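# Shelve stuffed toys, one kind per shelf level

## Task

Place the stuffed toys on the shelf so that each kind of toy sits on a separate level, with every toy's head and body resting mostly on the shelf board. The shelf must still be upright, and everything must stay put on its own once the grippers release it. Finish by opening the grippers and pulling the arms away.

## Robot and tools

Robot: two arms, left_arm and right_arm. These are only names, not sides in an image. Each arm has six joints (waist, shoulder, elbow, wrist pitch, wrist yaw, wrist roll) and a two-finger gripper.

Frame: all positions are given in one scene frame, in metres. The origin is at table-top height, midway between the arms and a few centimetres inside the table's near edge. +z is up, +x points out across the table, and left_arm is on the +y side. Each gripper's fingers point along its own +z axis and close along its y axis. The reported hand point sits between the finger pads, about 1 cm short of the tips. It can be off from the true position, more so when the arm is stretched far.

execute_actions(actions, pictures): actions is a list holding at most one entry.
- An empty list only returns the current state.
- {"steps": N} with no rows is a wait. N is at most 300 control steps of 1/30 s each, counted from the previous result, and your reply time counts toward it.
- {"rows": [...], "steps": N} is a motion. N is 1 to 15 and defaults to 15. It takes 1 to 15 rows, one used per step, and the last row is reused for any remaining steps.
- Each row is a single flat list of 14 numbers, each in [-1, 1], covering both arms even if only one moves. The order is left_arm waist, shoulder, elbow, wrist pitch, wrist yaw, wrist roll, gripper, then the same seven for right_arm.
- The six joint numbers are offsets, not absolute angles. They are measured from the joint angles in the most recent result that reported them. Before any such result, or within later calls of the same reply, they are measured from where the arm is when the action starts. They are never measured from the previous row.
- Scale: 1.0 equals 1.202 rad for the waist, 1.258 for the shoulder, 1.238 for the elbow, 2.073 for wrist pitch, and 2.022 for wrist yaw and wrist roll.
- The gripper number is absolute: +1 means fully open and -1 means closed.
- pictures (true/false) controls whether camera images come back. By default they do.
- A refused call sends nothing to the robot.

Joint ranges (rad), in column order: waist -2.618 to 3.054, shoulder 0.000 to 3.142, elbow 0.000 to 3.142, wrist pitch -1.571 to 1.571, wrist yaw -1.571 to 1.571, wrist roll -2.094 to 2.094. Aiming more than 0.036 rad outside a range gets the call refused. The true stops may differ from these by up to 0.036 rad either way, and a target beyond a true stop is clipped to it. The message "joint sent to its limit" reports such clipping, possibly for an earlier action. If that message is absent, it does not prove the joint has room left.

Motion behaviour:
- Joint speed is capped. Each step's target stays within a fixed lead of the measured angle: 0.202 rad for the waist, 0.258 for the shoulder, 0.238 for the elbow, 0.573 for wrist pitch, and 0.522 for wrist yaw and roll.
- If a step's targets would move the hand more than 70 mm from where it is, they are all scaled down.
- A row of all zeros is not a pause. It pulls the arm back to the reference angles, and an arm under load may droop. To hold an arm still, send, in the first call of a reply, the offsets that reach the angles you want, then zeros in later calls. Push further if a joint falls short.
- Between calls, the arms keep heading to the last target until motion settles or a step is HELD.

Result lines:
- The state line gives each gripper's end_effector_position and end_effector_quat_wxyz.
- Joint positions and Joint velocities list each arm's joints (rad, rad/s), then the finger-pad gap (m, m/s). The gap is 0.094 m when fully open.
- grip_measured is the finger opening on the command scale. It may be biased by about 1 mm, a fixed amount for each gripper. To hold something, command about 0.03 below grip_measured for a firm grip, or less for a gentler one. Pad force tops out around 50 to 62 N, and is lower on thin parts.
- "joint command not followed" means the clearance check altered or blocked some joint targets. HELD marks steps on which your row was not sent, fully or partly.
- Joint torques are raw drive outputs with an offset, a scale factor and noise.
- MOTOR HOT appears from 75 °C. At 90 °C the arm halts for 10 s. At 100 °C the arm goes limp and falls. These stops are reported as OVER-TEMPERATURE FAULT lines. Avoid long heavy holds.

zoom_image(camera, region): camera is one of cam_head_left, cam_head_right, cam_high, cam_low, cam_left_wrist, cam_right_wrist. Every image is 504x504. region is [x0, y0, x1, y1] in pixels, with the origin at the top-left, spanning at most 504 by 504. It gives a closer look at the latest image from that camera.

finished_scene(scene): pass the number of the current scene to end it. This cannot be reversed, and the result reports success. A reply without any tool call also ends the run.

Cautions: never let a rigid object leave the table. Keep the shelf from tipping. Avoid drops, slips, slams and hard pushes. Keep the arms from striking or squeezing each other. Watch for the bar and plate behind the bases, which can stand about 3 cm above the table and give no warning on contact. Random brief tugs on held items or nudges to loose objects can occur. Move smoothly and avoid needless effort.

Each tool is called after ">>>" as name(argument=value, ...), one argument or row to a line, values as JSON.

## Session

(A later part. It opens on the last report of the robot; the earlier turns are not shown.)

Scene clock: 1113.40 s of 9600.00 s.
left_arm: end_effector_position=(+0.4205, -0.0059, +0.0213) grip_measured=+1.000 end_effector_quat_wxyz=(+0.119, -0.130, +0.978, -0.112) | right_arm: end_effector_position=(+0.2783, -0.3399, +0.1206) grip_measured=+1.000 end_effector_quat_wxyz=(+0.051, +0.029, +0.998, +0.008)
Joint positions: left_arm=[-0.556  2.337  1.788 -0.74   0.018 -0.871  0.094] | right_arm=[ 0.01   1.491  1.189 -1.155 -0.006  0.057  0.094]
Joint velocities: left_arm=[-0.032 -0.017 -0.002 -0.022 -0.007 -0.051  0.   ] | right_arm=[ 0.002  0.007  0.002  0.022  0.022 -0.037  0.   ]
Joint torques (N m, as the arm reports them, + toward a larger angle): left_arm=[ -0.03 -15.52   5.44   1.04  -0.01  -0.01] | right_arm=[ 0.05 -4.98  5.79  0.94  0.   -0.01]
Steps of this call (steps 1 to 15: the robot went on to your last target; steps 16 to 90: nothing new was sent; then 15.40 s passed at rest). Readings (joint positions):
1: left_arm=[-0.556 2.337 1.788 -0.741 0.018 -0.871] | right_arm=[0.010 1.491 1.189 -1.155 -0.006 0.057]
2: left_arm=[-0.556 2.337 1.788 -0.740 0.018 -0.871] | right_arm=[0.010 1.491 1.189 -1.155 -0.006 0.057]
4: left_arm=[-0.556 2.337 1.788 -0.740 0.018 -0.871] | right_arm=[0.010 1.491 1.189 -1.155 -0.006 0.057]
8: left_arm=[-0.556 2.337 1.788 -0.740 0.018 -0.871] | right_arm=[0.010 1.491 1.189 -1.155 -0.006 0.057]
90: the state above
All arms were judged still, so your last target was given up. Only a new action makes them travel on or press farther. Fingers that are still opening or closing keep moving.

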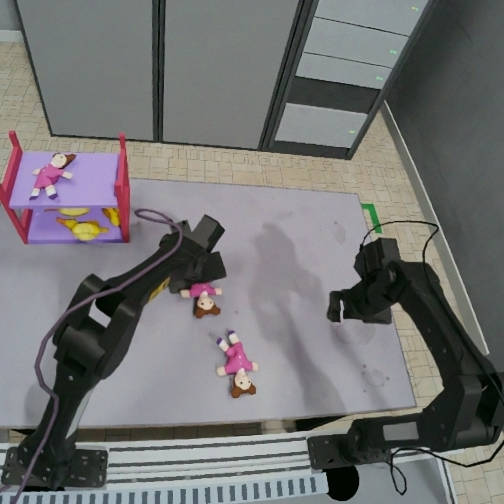

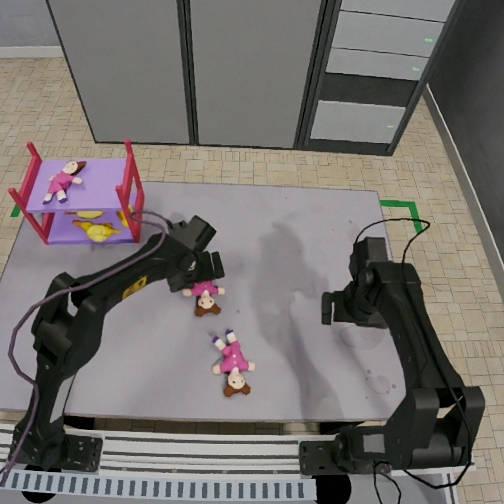

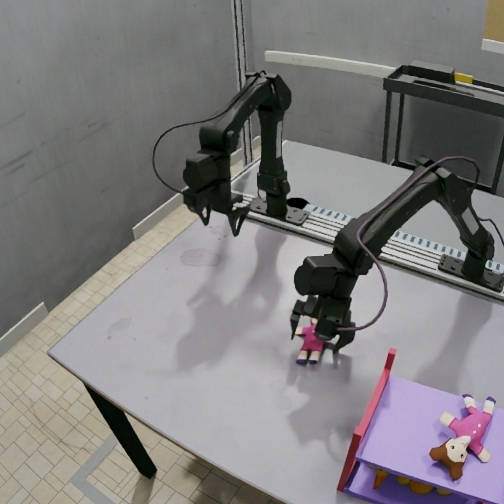

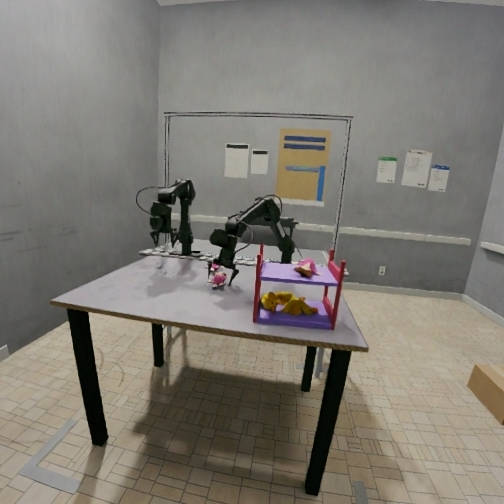

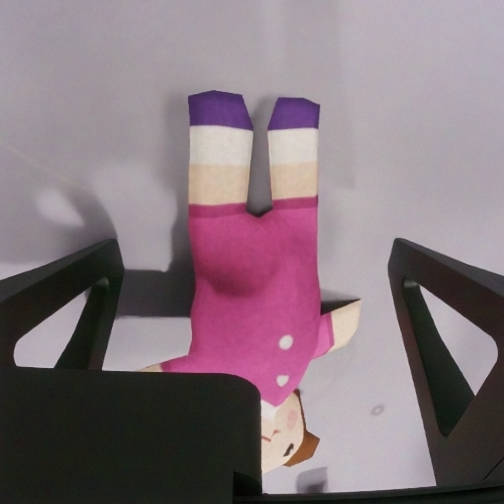

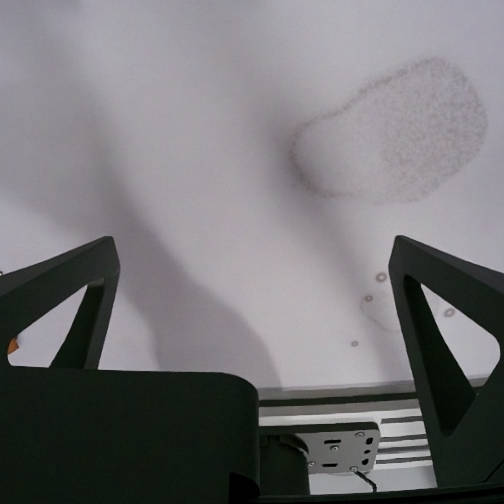

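>>> execute_actions(
  actions=[
    {"rows": [[0,0.008,0,0,0,0,1,0,0,0,0,0,0,1],[0,0.008,0,0,0,0,1,0,0,0,0,0,0,1],[0,0.008,0,0,0,0,0.6,0,0,0,0,0,0,1],[0,0.008,0,0,0,0,0.2,0,0,0,0,0,0,1],[0,0.008,0,0,0,0,-0.2,0,0,0,0,0,0,1],[0,0.008,0,0,0,0,-0.6,0,0,0,0,0,0,1],[0,0.008,0,0,0,0,-0.88,0,0,0,0,0,0,1]], "steps": 15},
  ],
  pictures=false,
)

>>> execute_actions(
  actions=[
    {"rows": [[0,0,0,0,0,0,-0.88,0,0,0,0,0,0,1]], "steps": 12},
  ],
)

Scene clock: 1122.70 s of 9600.00 s.
left_arm: end_effector_position=(+0.4190, -0.0060, +0.0157) grip_measured=-0.872 end_effector_quat_wxyz=(+0.113, -0.129, +0.979, -0.111) | right_arm: end_effector_position=(+0.2783, -0.3399, +0.1206) grip_measured=+1.000 end_effector_quat_wxyz=(+0.051, +0.029, +0.998, +0.008)
Joint positions: left_arm=[-0.556  2.348  1.788 -0.74   0.023 -0.871  0.006] | right_arm=[ 0.01   1.491  1.189 -1.155 -0.006  0.057  0.094]
Joint velocities: left_arm=[-0.002  0.002 -0.017 -0.051 -0.022 -0.051 -0.   ] | right_arm=[-0.012 -0.022 -0.012 -0.022  0.007  0.037  0.   ]
Joint torques (N m, as the arm reports them, + toward a larger angle): left_arm=[  0.19 -14.23   5.57   0.74  -0.1   -0.01] | right_arm=[ 0.05 -4.98  5.79  0.94  0.   -0.01]
Steps of this call (steps 1 to 90: nothing new was sent; then 5.80 s passed at rest; steps 91 to 105: all 15 steps of this action). Readings (joint positions):
91: left_arm=[-0.556 2.338 1.788 -0.740 0.018 -0.871] | right_arm=[0.010 1.491 1.189 -1.155 -0.006 0.057]
92: left_arm=[-0.556 2.339 1.788 -0.740 0.018 -0.871] | right_arm=[0.010 1.491 1.189 -1.155 -0.006 0.057]
94: left_arm=[-0.556 2.342 1.788 -0.740 0.018 -0.871] | right_arm=[0.010 1.491 1.189 -1.155 -0.006 0.057]
98: left_arm=[-0.556 2.348 1.788 -0.740 0.018 -0.871] | right_arm=[0.010 1.491 1.189 -1.155 -0.006 0.057]
105: the state above

Scene clock: 1123.10 s of 9600.00 s.
left_arm: end_effector_position=(+0.4188, -0.0063, +0.0157) grip_measured=-0.873 end_effector_quat_wxyz=(+0.112, -0.129, +0.979, -0.111) | right_arm: end_effector_position=(+0.2783, -0.3399, +0.1206) grip_measured=+1.000 end_effector_quat_wxyz=(+0.051, +0.029, +0.998, +0.008)
Joint positions: left_arm=[-0.556  2.348  1.788 -0.74   0.025 -0.871  0.006] | right_arm=[ 0.01   1.491  1.189 -1.155 -0.006  0.057  0.094]
Joint velocities: left_arm=[-0.007  0.007 -0.007 -0.022  0.051  0.007  0.001] | right_arm=[-0.017 -0.007 -0.012 -0.022 -0.007 -0.007  0.   ]
Joint torques (N m, as the arm reports them, + toward a larger angle): left_arm=[ -0.14 -14.     5.53   0.78  -0.02   0.01] | right_arm=[ 0.06 -4.97  5.8   0.93  0.01  0.  ]
Steps of this call (steps 1 to 12: all 12 steps of this action). Readings (joint positions):
1: left_arm=[-0.556 2.348 1.788 -0.740 0.024 -0.871] | right_arm=[0.010 1.491 1.189 -1.155 -0.006 0.057]
2: left_arm=[-0.556 2.348 1.788 -0.740 0.025 -0.871] | right_arm=[0.010 1.491 1.189 -1.155 -0.006 0.057]
4: left_arm=[-0.556 2.348 1.788 -0.740 0.025 -0.871] | right_arm=[0.010 1.491 1.189 -1.155 -0.006 0.057]
8: left_arm=[-0.556 2.348 1.788 -0.740 0.025 -0.871] | right_arm=[0.010 1.491 1.189 -1.155 -0.006 0.057]
12: the state above

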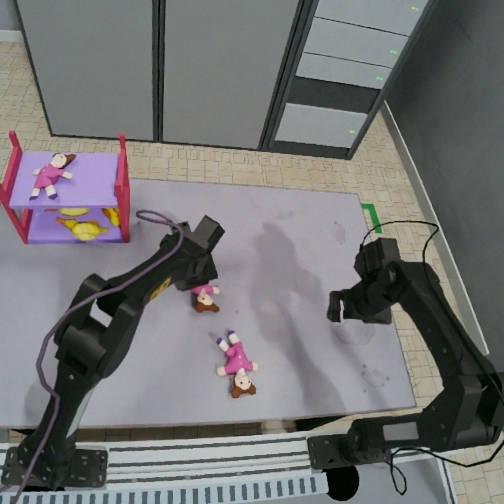

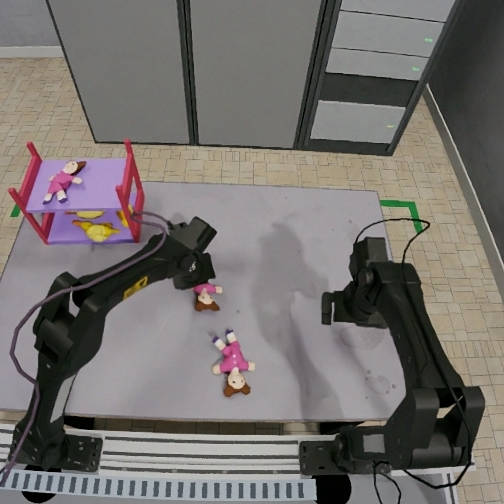

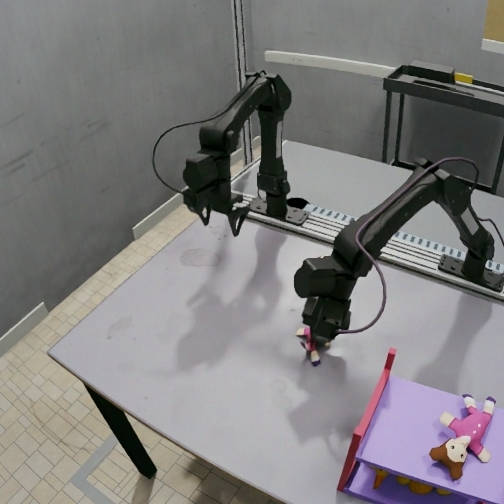

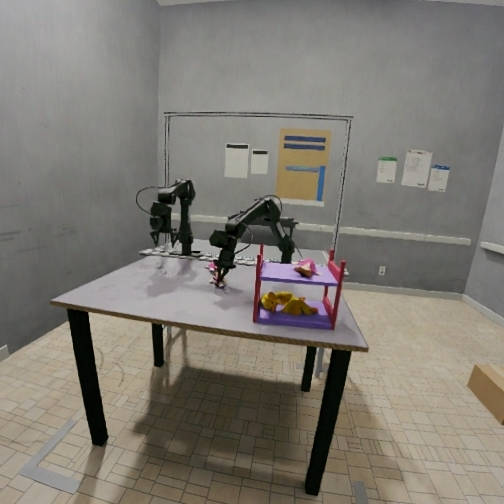

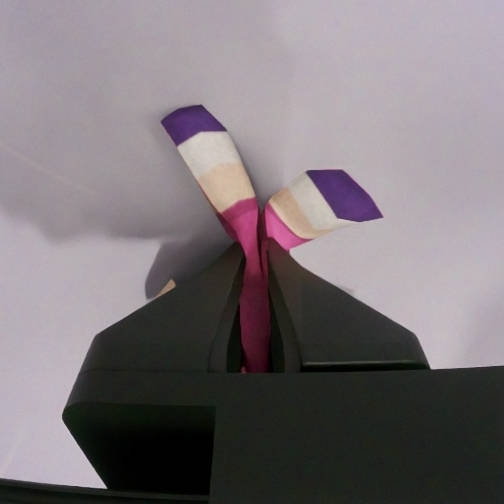

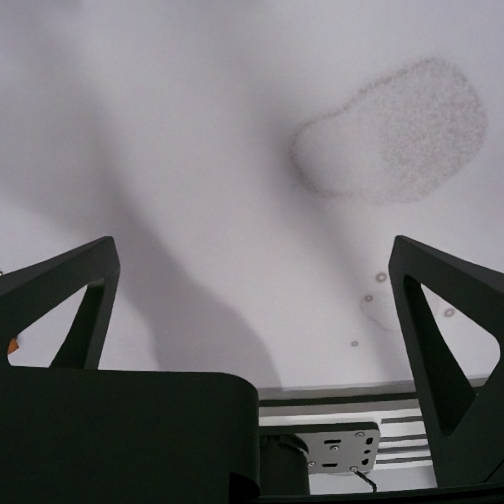

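>>> execute_actions(
  actions=[
    {"rows": [[0,-0.03,0,0,0,0,-0.92,0,0,0,0,0,0,1],[0,-0.06,0,0,0,0,-0.92,0,0,0,0,0,0,1],[0,-0.10,0,-0.01,0,0,-0.92,0,0,0,0,0,0,1],[0,-0.14,0,-0.02,0,0,-0.92,0,0,0,0,0,0,1],[0,-0.18,0,-0.03,0,0,-0.92,0,0,0,0,0,0,1],[0,-0.22,-0.01,-0.04,0,0,-0.92,0,0,0,0,0,0,1],[0,-0.26,-0.015,-0.05,0,0,-0.92,0,0,0,0,0,0,1],[0,-0.30,-0.02,-0.06,0,0,-0.92,0,0,0,0,0,0,1],[0,-0.34,-0.025,-0.07,0,0,-0.92,0,0,0,0,0,0,1],[0,-0.38,-0.03,-0.08,0,0,-0.92,0,0,0,0,0,0,1],[0,-0.42,-0.035,-0.09,0,0,-0.92,0,0,0,0,0,0,1],[0,-0.46,-0.04,-0.10,0,0,-0.92,0,0,0,0,0,0,1],[0,-0.50,-0.045,-0.11,0,0,-0.92,0,0,0,0,0,0,1],[0,-0.55,-0.05,-0.12,0,0,-0.92,0,0,0,0,0,0,1],[0,-0.595,-0.05,-0.125,0,0,-0.92,0,0,0,0,0,0,1]], "steps": 15},
  ],
  pictures=false,
)

>>> execute_actions(
  actions=[
    {"steps": 12},
  ],
)

Scene clock: 1138.10 s of 9600.00 s.
left_arm: end_effector_position=(+0.3850, +0.0136, +0.2365) grip_measured=-0.912 end_effector_quat_wxyz=(+0.236, -0.120, +0.938, -0.224) | right_arm: end_effector_position=(+0.2783, -0.3399, +0.1206) grip_measured=+1.000 end_effector_quat_wxyz=(+0.051, +0.029, +0.998, +0.008)
Joint positions: left_arm=[-0.556  1.837  1.754 -0.872  0.027 -0.871  0.004] | right_arm=[ 0.01   1.491  1.189 -1.155 -0.006  0.057  0.094]
Joint velocities: left_arm=[ 0.017 -1.551 -0.105 -0.344  0.007 -0.007  0.   ] | right_arm=[ 0.017 -0.012 -0.012  0.022 -0.022 -0.022  0.   ]
Joint torques (N m, as the arm reports them, + toward a larger angle): left_arm=[ -0.1  -12.57   5.32   1.03  -0.01  -0.01] | right_arm=[ 0.05 -4.99  5.8   0.94  0.    0.  ]
Steps of this call (steps 1 to 15: the robot went on to your last target; steps 16 to 90: nothing new was sent; then 11.50 s passed at rest; steps 91 to 105: all 15 steps of this action). Readings (joint positions):
91: left_arm=[-0.556 2.346 1.788 -0.740 0.026 -0.871] | right_arm=[0.010 1.491 1.189 -1.155 -0.006 0.057]
92: left_arm=[-0.556 2.340 1.788 -0.740 0.027 -0.871] | right_arm=[0.010 1.491 1.189 -1.155 -0.006 0.057]
94: left_arm=[-0.556 2.310 1.782 -0.749 0.027 -0.871] | right_arm=[0.010 1.491 1.189 -1.155 -0.006 0.057]
98: left_arm=[-0.556 2.177 1.769 -0.792 0.027 -0.871] | right_arm=[0.010 1.491 1.189 -1.155 -0.006 0.057]
105: the state above

Scene clock: 1138.50 s of 9600.00 s.
left_arm: end_effector_position=(+0.3349, +0.0469, +0.3247) grip_measured=-0.912 end_effector_quat_wxyz=(+0.285, -0.116, +0.913, -0.269) | right_arm: end_effector_position=(+0.2783, -0.3399, +0.1206) grip_measured=+1.000 end_effector_quat_wxyz=(+0.051, +0.029, +0.998, +0.008)
Joint positions: left_arm=[-0.556  1.583  1.746 -0.975  0.027 -0.871  0.004] | right_arm=[ 0.01   1.491  1.189 -1.155 -0.006  0.057  0.094]
Joint velocities: left_arm=[-0.002  0.252 -0.134 -0.11  -0.007 -0.051 -0.001] | right_arm=[-0.007 -0.022  0.012 -0.007 -0.037 -0.051  0.   ]
Joint torques (N m, as the arm reports them, + toward a larger angle): left_arm=[-0.05 -7.22  4.82  1.25 -0.02 -0.01] | right_arm=[ 0.05 -4.97  5.79  0.94  0.    0.  ]
Steps of this call (steps 1 to 12: the robot went on to your last target). Readings (joint positions):
1: left_arm=[-0.556 1.782 1.752 -0.886 0.027 -0.871] | right_arm=[0.010 1.491 1.189 -1.155 -0.006 0.057]
2: left_arm=[-0.556 1.727 1.749 -0.900 0.027 -0.871] | right_arm=[0.010 1.491 1.189 -1.155 -0.006 0.057]
4: left_arm=[-0.556 1.629 1.748 -0.928 0.027 -0.871] | right_arm=[0.010 1.491 1.189 -1.155 -0.006 0.057]
8: left_arm=[-0.556 1.551 1.748 -0.951 0.027 -0.871] | right_arm=[0.010 1.491 1.189 -1.155 -0.006 0.057]
12: the state above

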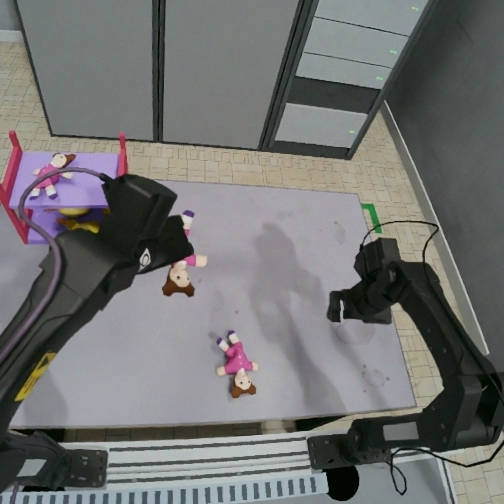

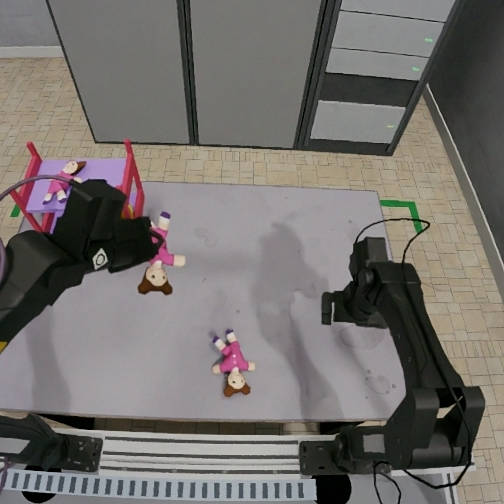

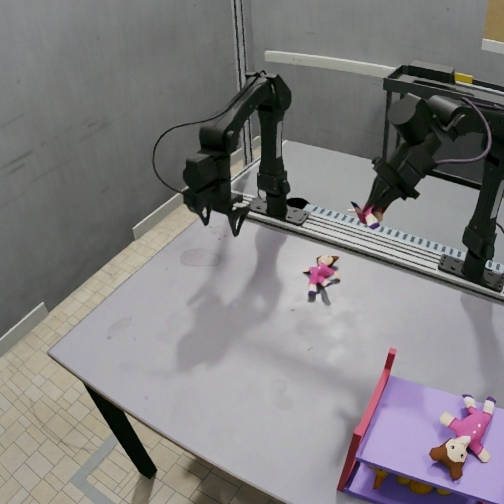

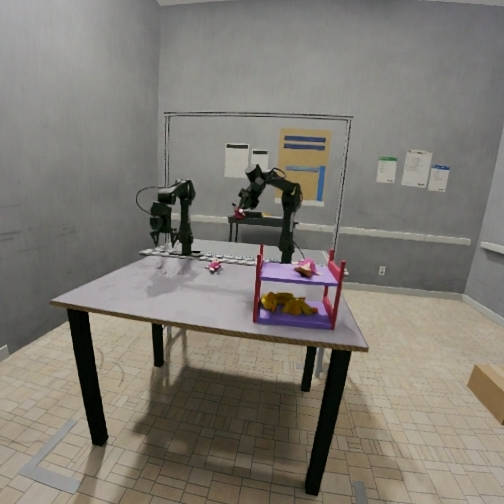

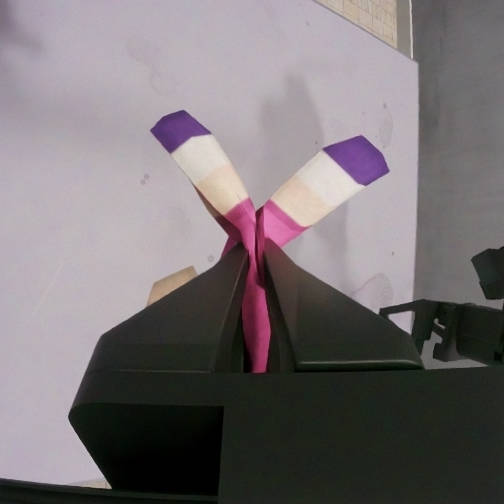

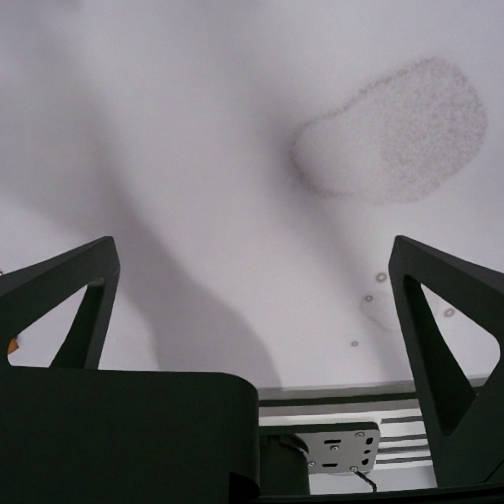

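>>> execute_actions(
  actions=[
    {"rows": [[0.03,0.013,-0.013,-0.01,0,0.03,-0.92,0,0,0,0,0,0,1],[0.06,0.013,-0.013,-0.01,0,0.06,-0.92,0,0,0,0,0,0,1],[0.10,0.013,-0.013,-0.01,0,0.09,-0.92,0,0,0,0,0,0,1],[0.14,0.013,-0.013,-0.01,0,0.13,-0.92,0,0,0,0,0,0,1],[0.18,0.013,-0.013,-0.01,0,0.17,-0.92,0,0,0,0,0,0,1],[0.22,0.013,-0.013,-0.01,0,0.21,-0.92,0,0,0,0,0,0,1],[0.26,0.013,-0.013,-0.01,0,0.25,-0.92,0,0,0,0,0,0,1],[0.30,0.013,-0.013,-0.01,0,0.29,-0.92,0,0,0,0,0,0,1],[0.34,0.013,-0.013,-0.01,0,0.33,-0.92,0,0,0,0,0,0,1],[0.38,0.013,-0.013,-0.01,0,0.37,-0.92,0,0,0,0,0,0,1],[0.41,0.013,-0.013,-0.01,0,0.40,-0.92,0,0,0,0,0,0,1],[0.43,0.013,-0.013,-0.01,0,0.42,-0.92,0,0,0,0,0,0,1],[0.45,0.013,-0.013,-0.01,0,0.428,-0.92,0,0,0,0,0,0,1],[0.457,0.013,-0.013,-0.01,0,0.428,-0.92,0,0,0,0,0,0,1]], "steps": 15},
  ],
  pictures=false,
)

>>> execute_actions(
  actions=[
    {"steps": 15},
  ],
)

Scene clock: 1172.63 s of 9600.00 s.
left_arm: end_effector_position=(+0.4105, +0.2671, +0.3043) grip_measured=-0.912 end_effector_quat_wxyz=(+0.358, -0.050, +0.931, -0.055) | right_arm: end_effector_position=(+0.2783, -0.3399, +0.1206) grip_measured=+1.000 end_effector_quat_wxyz=(+0.051, +0.029, +0.998, +0.008)
Joint positions: left_arm=[-0.004  1.606  1.729 -0.999  0.021 -0.161  0.004] | right_arm=[ 0.01   1.491  1.189 -1.155 -0.006  0.057  0.094]
Joint velocities: left_arm=[ 0.437 -0.022 -0.007  0.007 -0.081  0.989 -0.001] | right_arm=[ 0.012  0.002  0.002  0.037 -0.022 -0.051  0.   ]
Joint torques (N m, as the arm reports them, + toward a larger angle): left_arm=[-2.57 -8.22  6.01  1.38  0.27  0.08] | right_arm=[ 0.04 -5.    5.79  0.94  0.    0.  ]
Steps of this call (steps 1 to 30: the robot went on to your last target; steps 31 to 90: nothing new was sent; then 30.63 s passed at rest; steps 91 to 105: all 15 steps of this action). Readings (joint positions):
91: left_arm=[-0.554 1.606 1.729 -0.999 0.028 -0.865] | right_arm=[0.010 1.491 1.189 -1.155 -0.006 0.057]
92: left_arm=[-0.546 1.606 1.729 -0.999 0.031 -0.847] | right_arm=[0.010 1.491 1.189 -1.155 -0.006 0.057]
94: left_arm=[-0.499 1.606 1.729 -0.999 0.040 -0.785] | right_arm=[0.010 1.491 1.189 -1.155 -0.006 0.057]
98: left_arm=[-0.299 1.606 1.729 -0.999 0.042 -0.567] | right_arm=[0.010 1.491 1.189 -1.155 -0.006 0.057]
105: the state above

Scene clock: 1173.13 s of 9600.00 s.
left_arm: end_effector_position=(+0.4107, +0.2706, +0.3042) grip_measured=-0.912 end_effector_quat_wxyz=(+0.361, +0.012, +0.932, -0.027) | right_arm: end_effector_position=(+0.2783, -0.3399, +0.1206) grip_measured=+1.000 end_effector_quat_wxyz=(+0.051, +0.029, +0.998, +0.008)
Joint positions: left_arm=[ 0.003  1.606  1.729 -0.999  0.019 -0.019  0.004] | right_arm=[ 0.01   1.491  1.189 -1.155 -0.006  0.057  0.094]
Joint velocities: left_arm=[-0.017  0.002  0.002  0.007  0.007  0.051  0.   ] | right_arm=[-0.012 -0.002 -0.012  0.051  0.022 -0.007  0.   ]
Joint torques (N m, as the arm reports them, + toward a larger angle): left_arm=[-0.73 -8.21  5.89  1.37  0.07  0.05] | right_arm=[ 0.06 -5.    5.78  0.93  0.   -0.01]
Steps of this call (steps 1 to 15: the robot went on to your last target). Readings (joint positions):
1: left_arm=[0.006 1.606 1.729 -0.999 0.019 -0.132] | right_arm=[0.010 1.491 1.189 -1.155 -0.006 0.057]
2: left_arm=[0.009 1.606 1.729 -0.999 0.018 -0.108] | right_arm=[0.010 1.491 1.189 -1.155 -0.006 0.057]
4: left_arm=[0.006 1.606 1.729 -0.999 0.018 -0.074] | right_arm=[0.010 1.491 1.189 -1.155 -0.006 0.057]
8: left_arm=[0.003 1.606 1.729 -0.999 0.019 -0.038] | right_arm=[0.010 1.491 1.189 -1.155 -0.006 0.057]
15: the state above

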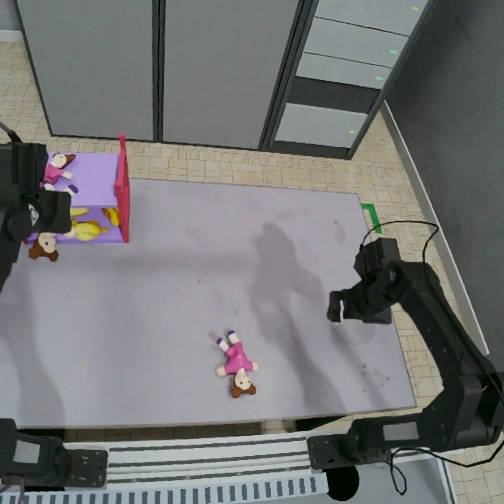

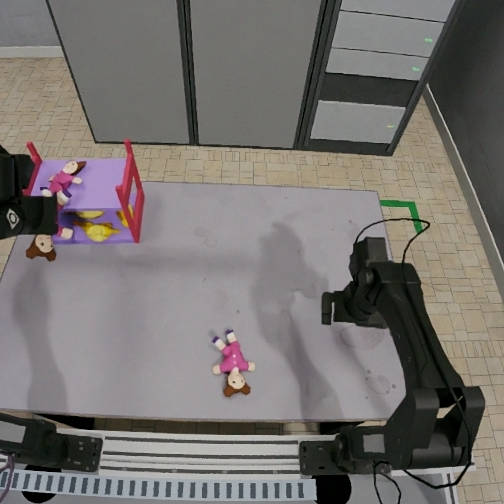

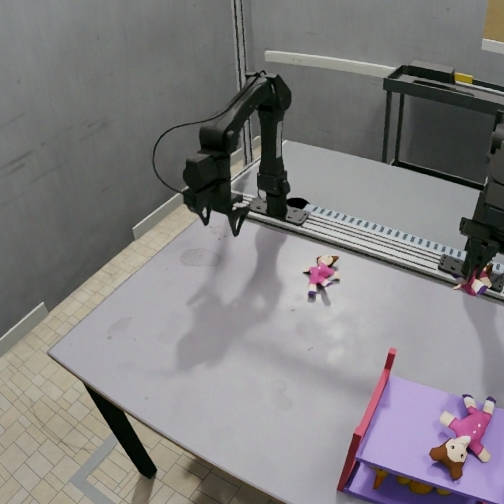

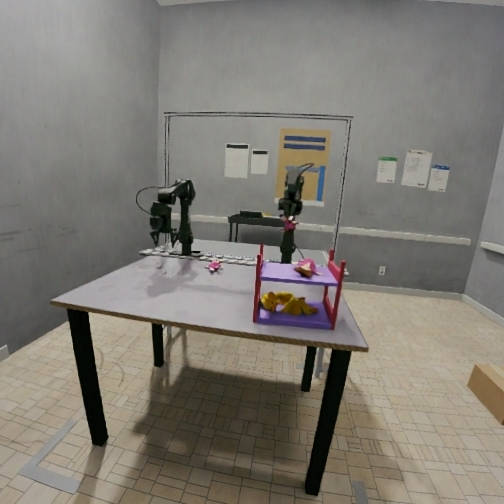

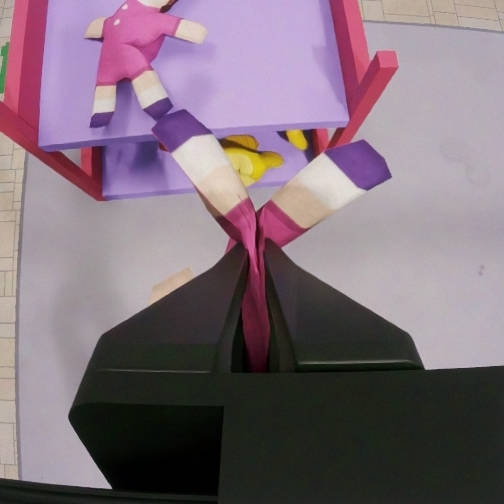

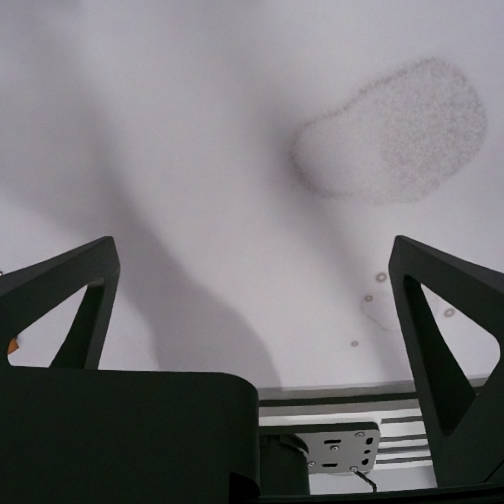

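>>> execute_actions(
  actions=[
    {"rows": [[0.014,0.02,0.02,0.04,0,0.015,-0.92,0,0,0,0,0,0,1],[0.014,0.045,0.04,0.08,0,0.015,-0.92,0,0,0,0,0,0,1],[0.014,0.07,0.06,0.12,0,0.015,-0.92,0,0,0,0,0,0,1],[0.014,0.10,0.08,0.15,0,0.015,-0.92,0,0,0,0,0,0,1],[0.014,0.13,0.10,0.18,0,0.015,-0.92,0,0,0,0,0,0,1],[0.014,0.16,0.12,0.21,0,0.015,-0.92,0,0,0,0,0,0,1],[0.014,0.19,0.14,0.24,0,0.015,-0.92,0,0,0,0,0,0,1],[0.014,0.22,0.16,0.26,0,0.015,-0.92,0,0,0,0,0,0,1],[0.014,0.25,0.18,0.28,0,0.015,-0.92,0,0,0,0,0,0,1],[0.014,0.28,0.20,0.282,0,0.015,-0.92,0,0,0,0,0,0,1],[0.014,0.31,0.22,0.282,0,0.015,-0.92,0,0,0,0,0,0,1],[0.014,0.34,0.235,0.282,0,0.015,-0.92,0,0,0,0,0,0,1],[0.014,0.365,0.248,0.282,0,0.015,-0.92,0,0,0,0,0,0,1],[0.014,0.385,0.248,0.282,0,0.015,-0.92,0,0,0,0,0,0,1],[0.014,0.40,0.248,0.282,0,0.015,-0.92,0,0,0,0,0,0,1]], "steps": 15},
  ],
  pictures=false,
)

>>> execute_actions(
  actions=[
    {"steps": 20},
  ],
)

Scene clock: 1185.97 s of 9600.00 s.
left_arm: end_effector_position=(+0.5928, +0.2686, +0.2931) grip_measured=-0.912 end_effector_quat_wxyz=(+0.505, +0.017, +0.862, -0.023) | right_arm: end_effector_position=(+0.2783, -0.3399, +0.1206) grip_measured=+1.000 end_effector_quat_wxyz=(+0.051, +0.029, +0.998, +0.008)
Joint positions: left_arm=[ 0.014  2.067  1.995 -0.484  0.019  0.003  0.004] | right_arm=[ 0.01   1.491  1.189 -1.155 -0.006  0.057  0.094]
Joint velocities: left_arm=[-0.012  0.818  0.139  0.3    0.066  0.037  0.001] | right_arm=[-0.007 -0.002 -0.012 -0.022 -0.037  0.051  0.   ]
Joint torques (N m, as the arm reports them, + toward a larger angle): left_arm=[  0.39 -13.66   8.99   1.68  -0.03   0.09] | right_arm=[ 0.06 -4.99  5.79  0.94  0.01 -0.01]
Steps of this call (steps 1 to 15: the robot went on to your last target; steps 16 to 90: nothing new was sent; then 9.33 s passed at rest; steps 91 to 105: all 15 steps of this action). Readings (joint positions):
91: left_arm=[0.004 1.607 1.729 -0.997 0.019 -0.011] | right_arm=[0.010 1.491 1.189 -1.155 -0.006 0.057]
92: left_arm=[0.005 1.612 1.731 -0.984 0.019 -0.008] | right_arm=[0.010 1.491 1.189 -1.155 -0.006 0.057]
94: left_arm=[0.010 1.647 1.757 -0.928 0.019 -0.004] | right_arm=[0.010 1.491 1.189 -1.155 -0.006 0.057]
98: left_arm=[0.014 1.794 1.858 -0.717 0.019 0.001] | right_arm=[0.010 1.491 1.189 -1.155 -0.006 0.057]
105: the state above

Scene clock: 1186.63 s of 9600.00 s.
left_arm: end_effector_position=(+0.6074, +0.2676, +0.2606) grip_measured=-0.912 end_effector_quat_wxyz=(+0.490, +0.017, +0.871, -0.022) | right_arm: end_effector_position=(+0.2783, -0.3399, +0.1206) grip_measured=+1.000 end_effector_quat_wxyz=(+0.051, +0.029, +0.998, +0.008)
Joint positions: left_arm=[ 0.014  2.135  1.996 -0.452  0.019  0.004  0.004] | right_arm=[ 0.01   1.491  1.189 -1.155 -0.006  0.057  0.094]
Joint velocities: left_arm=[-0.022 -0.012 -0.007  0.007  0.037  0.022  0.   ] | right_arm=[-0.002 -0.017 -0.007  0.022  0.007  0.051  0.   ]
Joint torques (N m, as the arm reports them, + toward a larger angle): left_arm=[  0.5  -15.85   9.57   1.91   0.02   0.05] | right_arm=[ 0.05 -4.98  5.79  0.94  0.01  0.  ]
Steps of this call (steps 1 to 20: the robot went on to your last target). Readings (joint positions):
1: left_arm=[0.014 2.092 1.996 -0.473 0.019 0.003] | right_arm=[0.010 1.491 1.189 -1.155 -0.006 0.057]
2: left_arm=[0.014 2.113 1.996 -0.471 0.019 0.004] | right_arm=[0.010 1.491 1.189 -1.155 -0.006 0.057]
4: left_arm=[0.014 2.142 1.996 -0.471 0.019 0.004] | right_arm=[0.010 1.491 1.189 -1.155 -0.006 0.057]
8: left_arm=[0.014 2.149 1.996 -0.468 0.019 0.004] | right_arm=[0.010 1.491 1.189 -1.155 -0.006 0.057]
20: the state above

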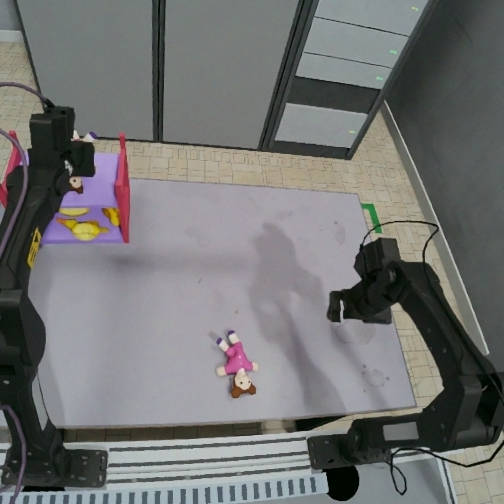

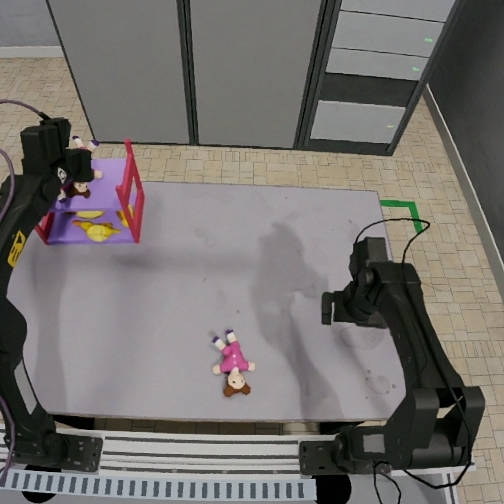

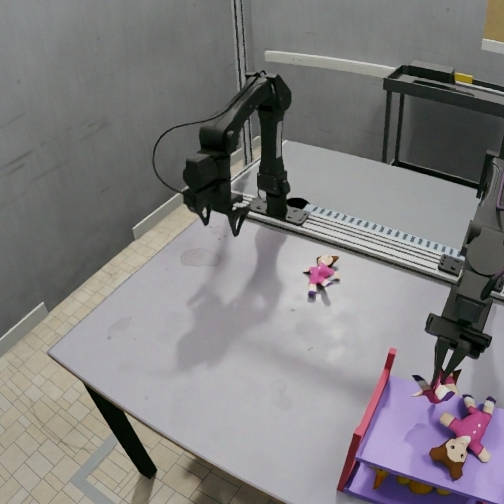

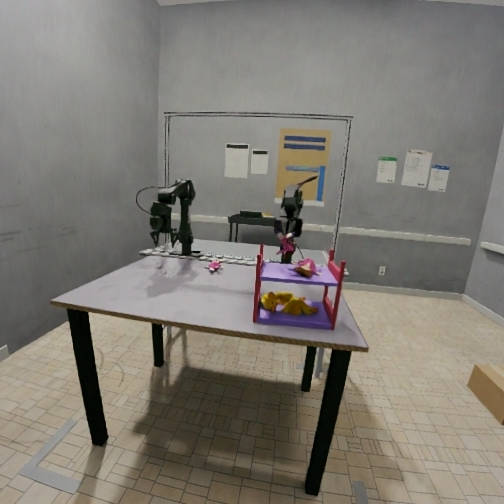

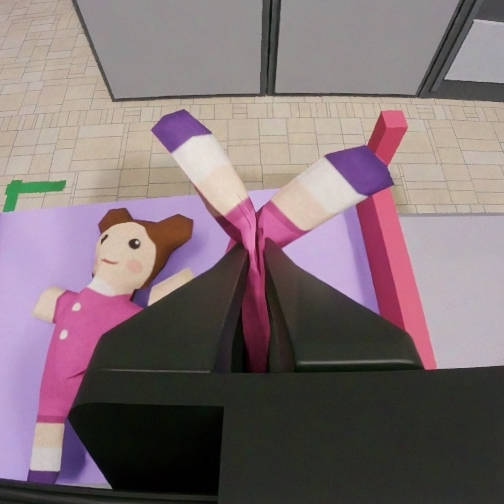

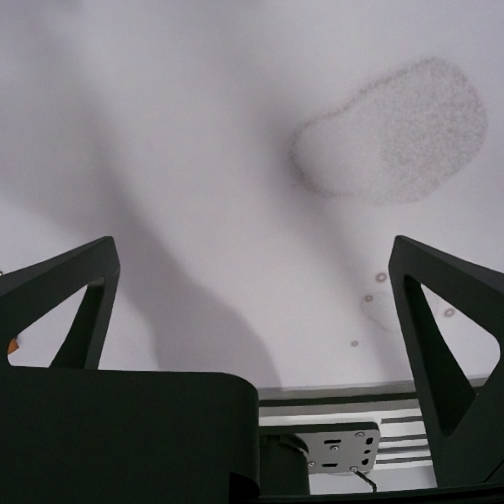

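>>> execute_actions(
  actions=[
    {"rows": [[0,0.005,-0.008,0.02,0,0,-0.92,0,0,0,0,0,0,1],[0,0.01,-0.016,0.04,0,0,-0.92,0,0,0,0,0,0,1],[0,0.015,-0.024,0.06,0,0,-0.92,0,0,0,0,0,0,1],[0,0.02,-0.032,0.08,0,0,-0.92,0,0,0,0,0,0,1],[0,0.025,-0.04,0.10,0,0,-0.92,0,0,0,0,0,0,1],[0,0.03,-0.048,0.115,0,0,-0.92,0,0,0,0,0,0,1],[0,0.035,-0.056,0.127,0,0,-0.92,0,0,0,0,0,0,1],[0,0.04,-0.064,0.127,0,0,-0.92,0,0,0,0,0,0,1],[0,0.045,-0.072,0.127,0,0,-0.92,0,0,0,0,0,0,1],[0,0.049,-0.078,0.127,0,0,-0.92,0,0,0,0,0,0,1]], "steps": 15},
  ],
  pictures=false,
)

>>> execute_actions(
  actions=[
    {"steps": 12},
  ],
)

Scene clock: 1195.10 s of 9600.00 s.
left_arm: end_effector_position=(+0.6316, +0.2660, +0.2139) grip_measured=-0.912 end_effector_quat_wxyz=(+0.505, +0.017, +0.863, -0.022) | right_arm: end_effector_position=(+0.2783, -0.3399, +0.1206) grip_measured=+1.000 end_effector_quat_wxyz=(+0.051, +0.029, +0.998, +0.008)
Joint positions: left_arm=[ 0.014  2.212  1.902 -0.246  0.019  0.004  0.004] | right_arm=[ 0.01   1.491  1.189 -1.155 -0.006  0.057  0.094]
Joint velocities: left_arm=[ 0.007  0.081 -0.056  0.037  0.007 -0.051 -0.001] | right_arm=[ 0.002  0.017  0.002  0.022 -0.022  0.007  0.   ]
Joint torques (N m, as the arm reports them, + toward a larger angle): left_arm=[ -0.06 -16.19   6.79   2.14   0.02  -0.02] | right_arm=[ 0.05 -4.97  5.8   0.94  0.   -0.01]
Steps of this call (steps 1 to 15: the robot went on to your last target; steps 16 to 90: nothing new was sent; then 4.97 s passed at rest; steps 91 to 105: all 15 steps of this action). Readings (joint positions):
91: left_arm=[0.014 2.135 1.996 -0.451 0.019 0.004] | right_arm=[0.010 1.491 1.189 -1.155 -0.006 0.057]
92: left_arm=[0.014 2.137 1.996 -0.447 0.019 0.004] | right_arm=[0.010 1.491 1.189 -1.155 -0.006 0.057]
94: left_arm=[0.014 2.141 1.987 -0.411 0.019 0.004] | right_arm=[0.010 1.491 1.189 -1.155 -0.006 0.057]
98: left_arm=[0.014 2.164 1.950 -0.305 0.019 0.004] | right_arm=[0.010 1.491 1.189 -1.155 -0.006 0.057]
105: the state above

Scene clock: 1195.50 s of 9600.00 s.
left_arm: end_effector_position=(+0.6340, +0.2660, +0.2158) grip_measured=-0.912 end_effector_quat_wxyz=(+0.512, +0.017, +0.859, -0.022) | right_arm: end_effector_position=(+0.2783, -0.3399, +0.1206) grip_measured=+1.000 end_effector_quat_wxyz=(+0.051, +0.029, +0.998, +0.008)
Joint positions: left_arm=[ 0.014  2.215  1.9   -0.225  0.019  0.004  0.004] | right_arm=[ 0.01   1.491  1.189 -1.155 -0.006  0.057  0.094]
Joint velocities: left_arm=[-0.012 -0.002 -0.002  0.022  0.051  0.037 -0.001] | right_arm=[-0.012  0.002 -0.002 -0.051 -0.007  0.022  0.   ]
Joint torques (N m, as the arm reports them, + toward a larger angle): left_arm=[ -0.04 -15.9    6.66   1.96   0.01  -0.01] | right_arm=[ 0.04 -5.    5.78  0.94  0.   -0.01]
Steps of this call (steps 1 to 12: the robot went on to your last target). Readings (joint positions):
1: left_arm=[0.014 2.215 1.900 -0.245 0.019 0.004] | right_arm=[0.010 1.491 1.189 -1.155 -0.006 0.057]
2: left_arm=[0.014 2.215 1.900 -0.244 0.019 0.004] | right_arm=[0.010 1.491 1.189 -1.155 -0.006 0.057]
4: left_arm=[0.014 2.215 1.900 -0.237 0.019 0.004] | right_arm=[0.010 1.491 1.189 -1.155 -0.006 0.057]
8: left_arm=[0.014 2.215 1.900 -0.228 0.019 0.004] | right_arm=[0.010 1.491 1.189 -1.155 -0.006 0.057]
12: the state above

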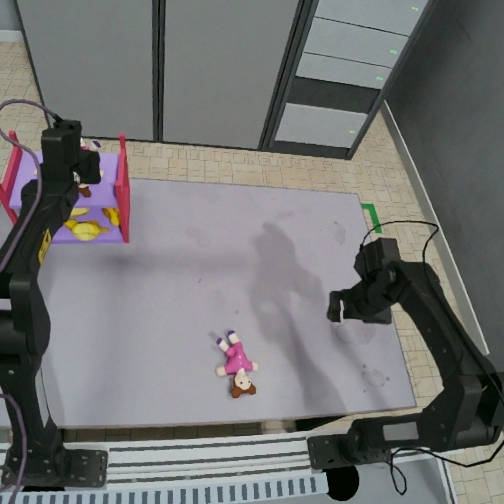

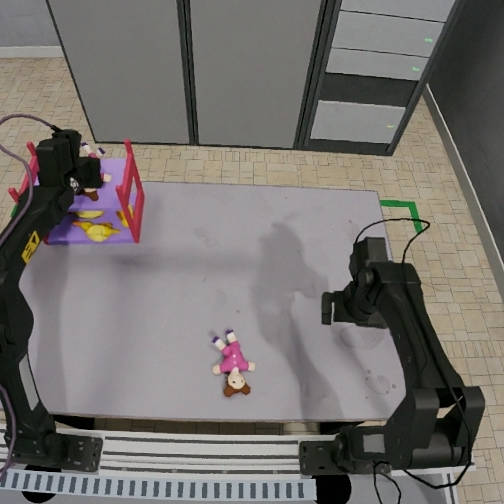

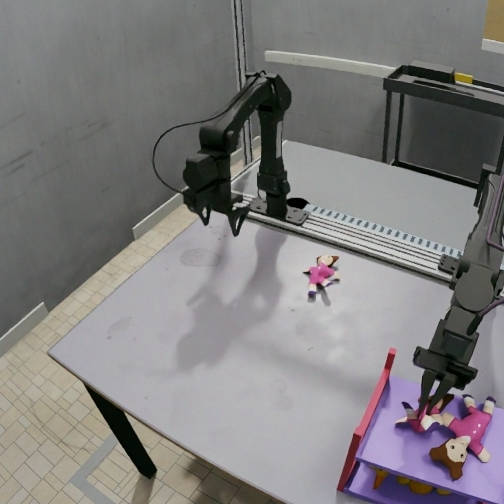

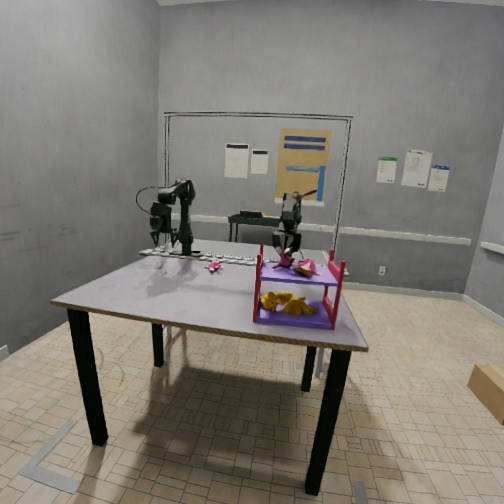

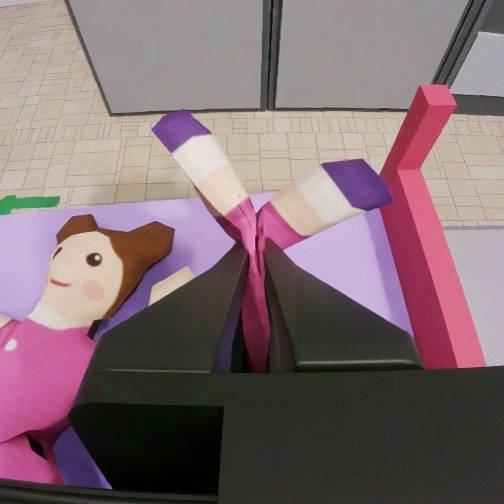

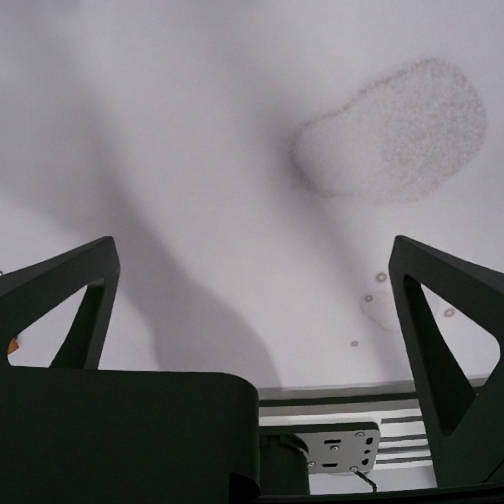

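>>> execute_actions(
  actions=[
    {"rows": [[0,0.006,0,0,0,0,-0.92,0,0,0,0,0,0,1],[0,0.012,0,0,0,0,-0.92,0,0,0,0,0,0,1],[0,0.018,0,0,0,0,-0.92,0,0,0,0,0,0,1],[0,0.018,0,0,0,0,-0.92,0,0,0,0,0,0,1],[0,0.018,0,0,0,0,-0.92,0,0,0,0,0,0,1],[0,0.018,0,0,0,0,-0.92,0,0,0,0,0,0,1],[0,0.018,0,0,0,0,-0.92,0,0,0,0,0,0,1],[0,0.018,0,0,0,0,-0.6,0,0,0,0,0,0,1],[0,0.018,0,0,0,0,-0.3,0,0,0,0,0,0,1],[0,0.018,0,0,0,0,0.0,0,0,0,0,0,0,1],[0,0.018,0,0,0,0,0.4,0,0,0,0,0,0,1]], "steps": 15},
  ],
  pictures=false,
)

>>> execute_actions(
  actions=[
    {"steps": 15},
  ],
)

Scene clock: 1201.37 s of 9600.00 s.
left_arm: end_effector_position=(+0.6364, +0.2657, +0.1997) grip_measured=+0.397 end_effector_quat_wxyz=(+0.501, +0.017, +0.865, -0.022) | right_arm: end_effector_position=(+0.2783, -0.3399, +0.1206) grip_measured=+1.000 end_effector_quat_wxyz=(+0.051, +0.029, +0.998, +0.008)
Joint positions: left_arm=[ 0.014  2.241  1.9   -0.224  0.019  0.004  0.066] | right_arm=[ 0.01   1.491  1.189 -1.155 -0.006  0.057  0.094]
Joint velocities: left_arm=[ 0.007  0.002  0.007  0.051 -0.037 -0.007  0.002] | right_arm=[-0.012 -0.002 -0.012  0.007 -0.007 -0.007  0.   ]
Joint torques (N m, as the arm reports them, + toward a larger angle): left_arm=[ -0.13 -14.74   6.65   1.56   0.    -0.04] | right_arm=[ 0.04 -5.    5.79  0.94  0.   -0.01]
Steps of this call (steps 1 to 30: the robot went on to your last target; steps 31 to 90: nothing new was sent; then 2.37 s passed at rest; steps 91 to 105: all 15 steps of this action). Readings (joint positions):
91: left_arm=[0.014 2.216 1.900 -0.224 0.019 0.004] | right_arm=[0.010 1.491 1.189 -1.155 -0.006 0.057]
92: left_arm=[0.014 2.217 1.900 -0.224 0.019 0.004] | right_arm=[0.010 1.491 1.189 -1.155 -0.006 0.057]
94: left_arm=[0.014 2.223 1.900 -0.224 0.019 0.004] | right_arm=[0.010 1.491 1.189 -1.155 -0.006 0.057]
98: left_arm=[0.014 2.238 1.900 -0.224 0.019 0.004] | right_arm=[0.010 1.491 1.189 -1.155 -0.006 0.057]
105: the state above

Scene clock: 1201.87 s of 9600.00 s.
left_arm: end_effector_position=(+0.6364, +0.2657, +0.1997) grip_measured=+0.398 end_effector_quat_wxyz=(+0.501, +0.017, +0.865, -0.022) | right_arm: end_effector_position=(+0.2783, -0.3399, +0.1206) grip_measured=+1.000 end_effector_quat_wxyz=(+0.051, +0.029, +0.998, +0.008)
Joint positions: left_arm=[ 0.014  2.241  1.9   -0.224  0.019  0.004  0.066] | right_arm=[ 0.01   1.491  1.189 -1.155 -0.006  0.057  0.094]
Joint velocities: left_arm=[-0.007 -0.007  0.007  0.022 -0.037 -0.007 -0.001] | right_arm=[ 0.002 -0.012 -0.007  0.095  0.066  0.022  0.   ]
Joint torques (N m, as the arm reports them, + toward a larger angle): left_arm=[ -0.04 -14.69   6.56   1.6   -0.02  -0.01] | right_arm=[ 0.05 -4.99  5.8   0.94  0.   -0.01]
Steps of this call (steps 1 to 15: the robot went on to your last target). Readings (joint positions):
1: left_arm=[0.014 2.241 1.900 -0.224 0.019 0.004] | right_arm=[0.010 1.491 1.189 -1.155 -0.006 0.057]
2: left_arm=[0.014 2.241 1.900 -0.224 0.019 0.004] | right_arm=[0.010 1.491 1.189 -1.155 -0.006 0.057]
4: left_arm=[0.014 2.241 1.900 -0.224 0.019 0.004] | right_arm=[0.010 1.491 1.189 -1.155 -0.006 0.057]
8: left_arm=[0.014 2.241 1.900 -0.224 0.019 0.004] | right_arm=[0.010 1.491 1.189 -1.155 -0.006 0.057]
15: the state above
All arms were judged still, so your last target was given up. Only a new action makes them travel on or press farther. Fingers that are still opening or closing keep moving.

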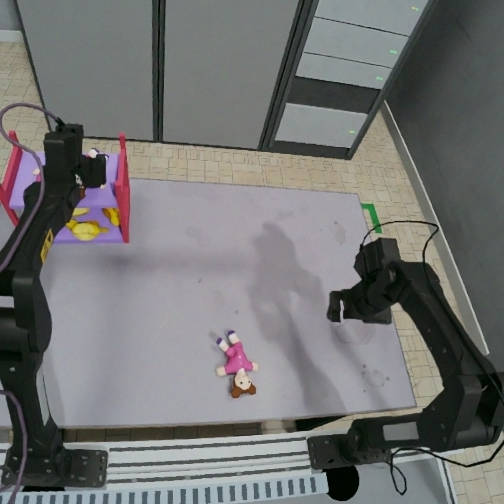

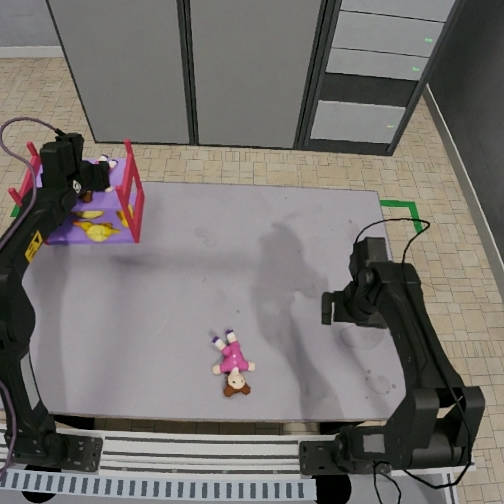

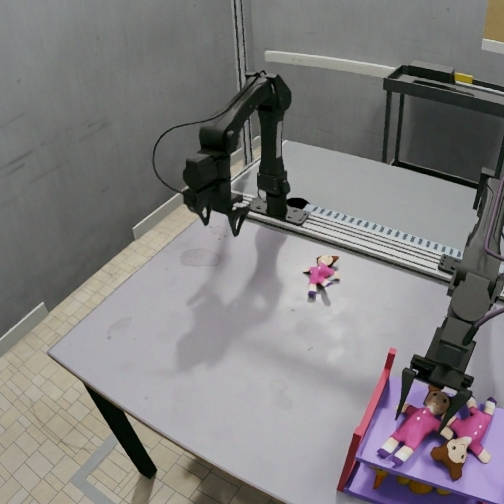

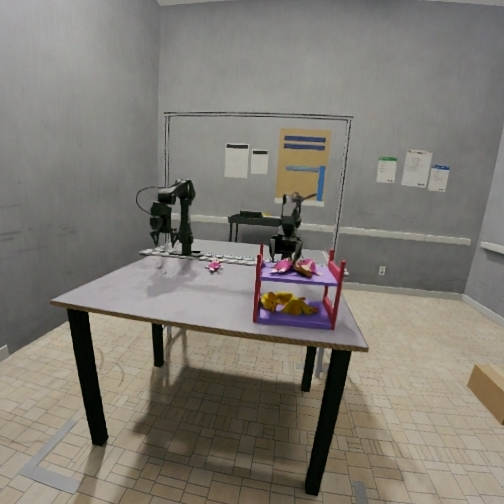

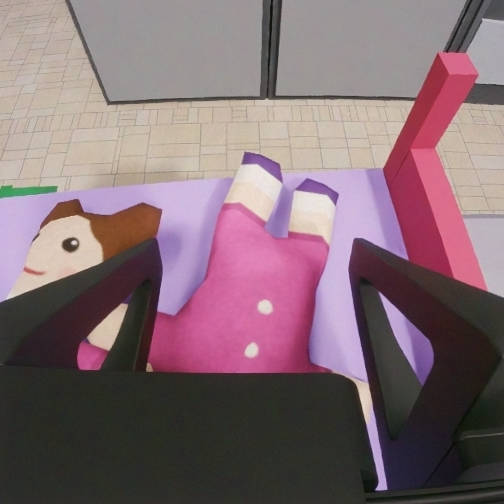

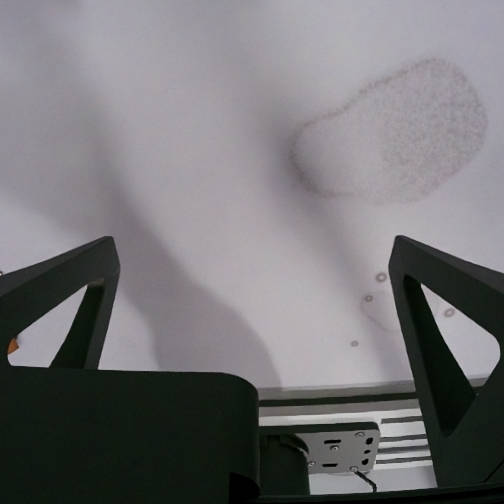

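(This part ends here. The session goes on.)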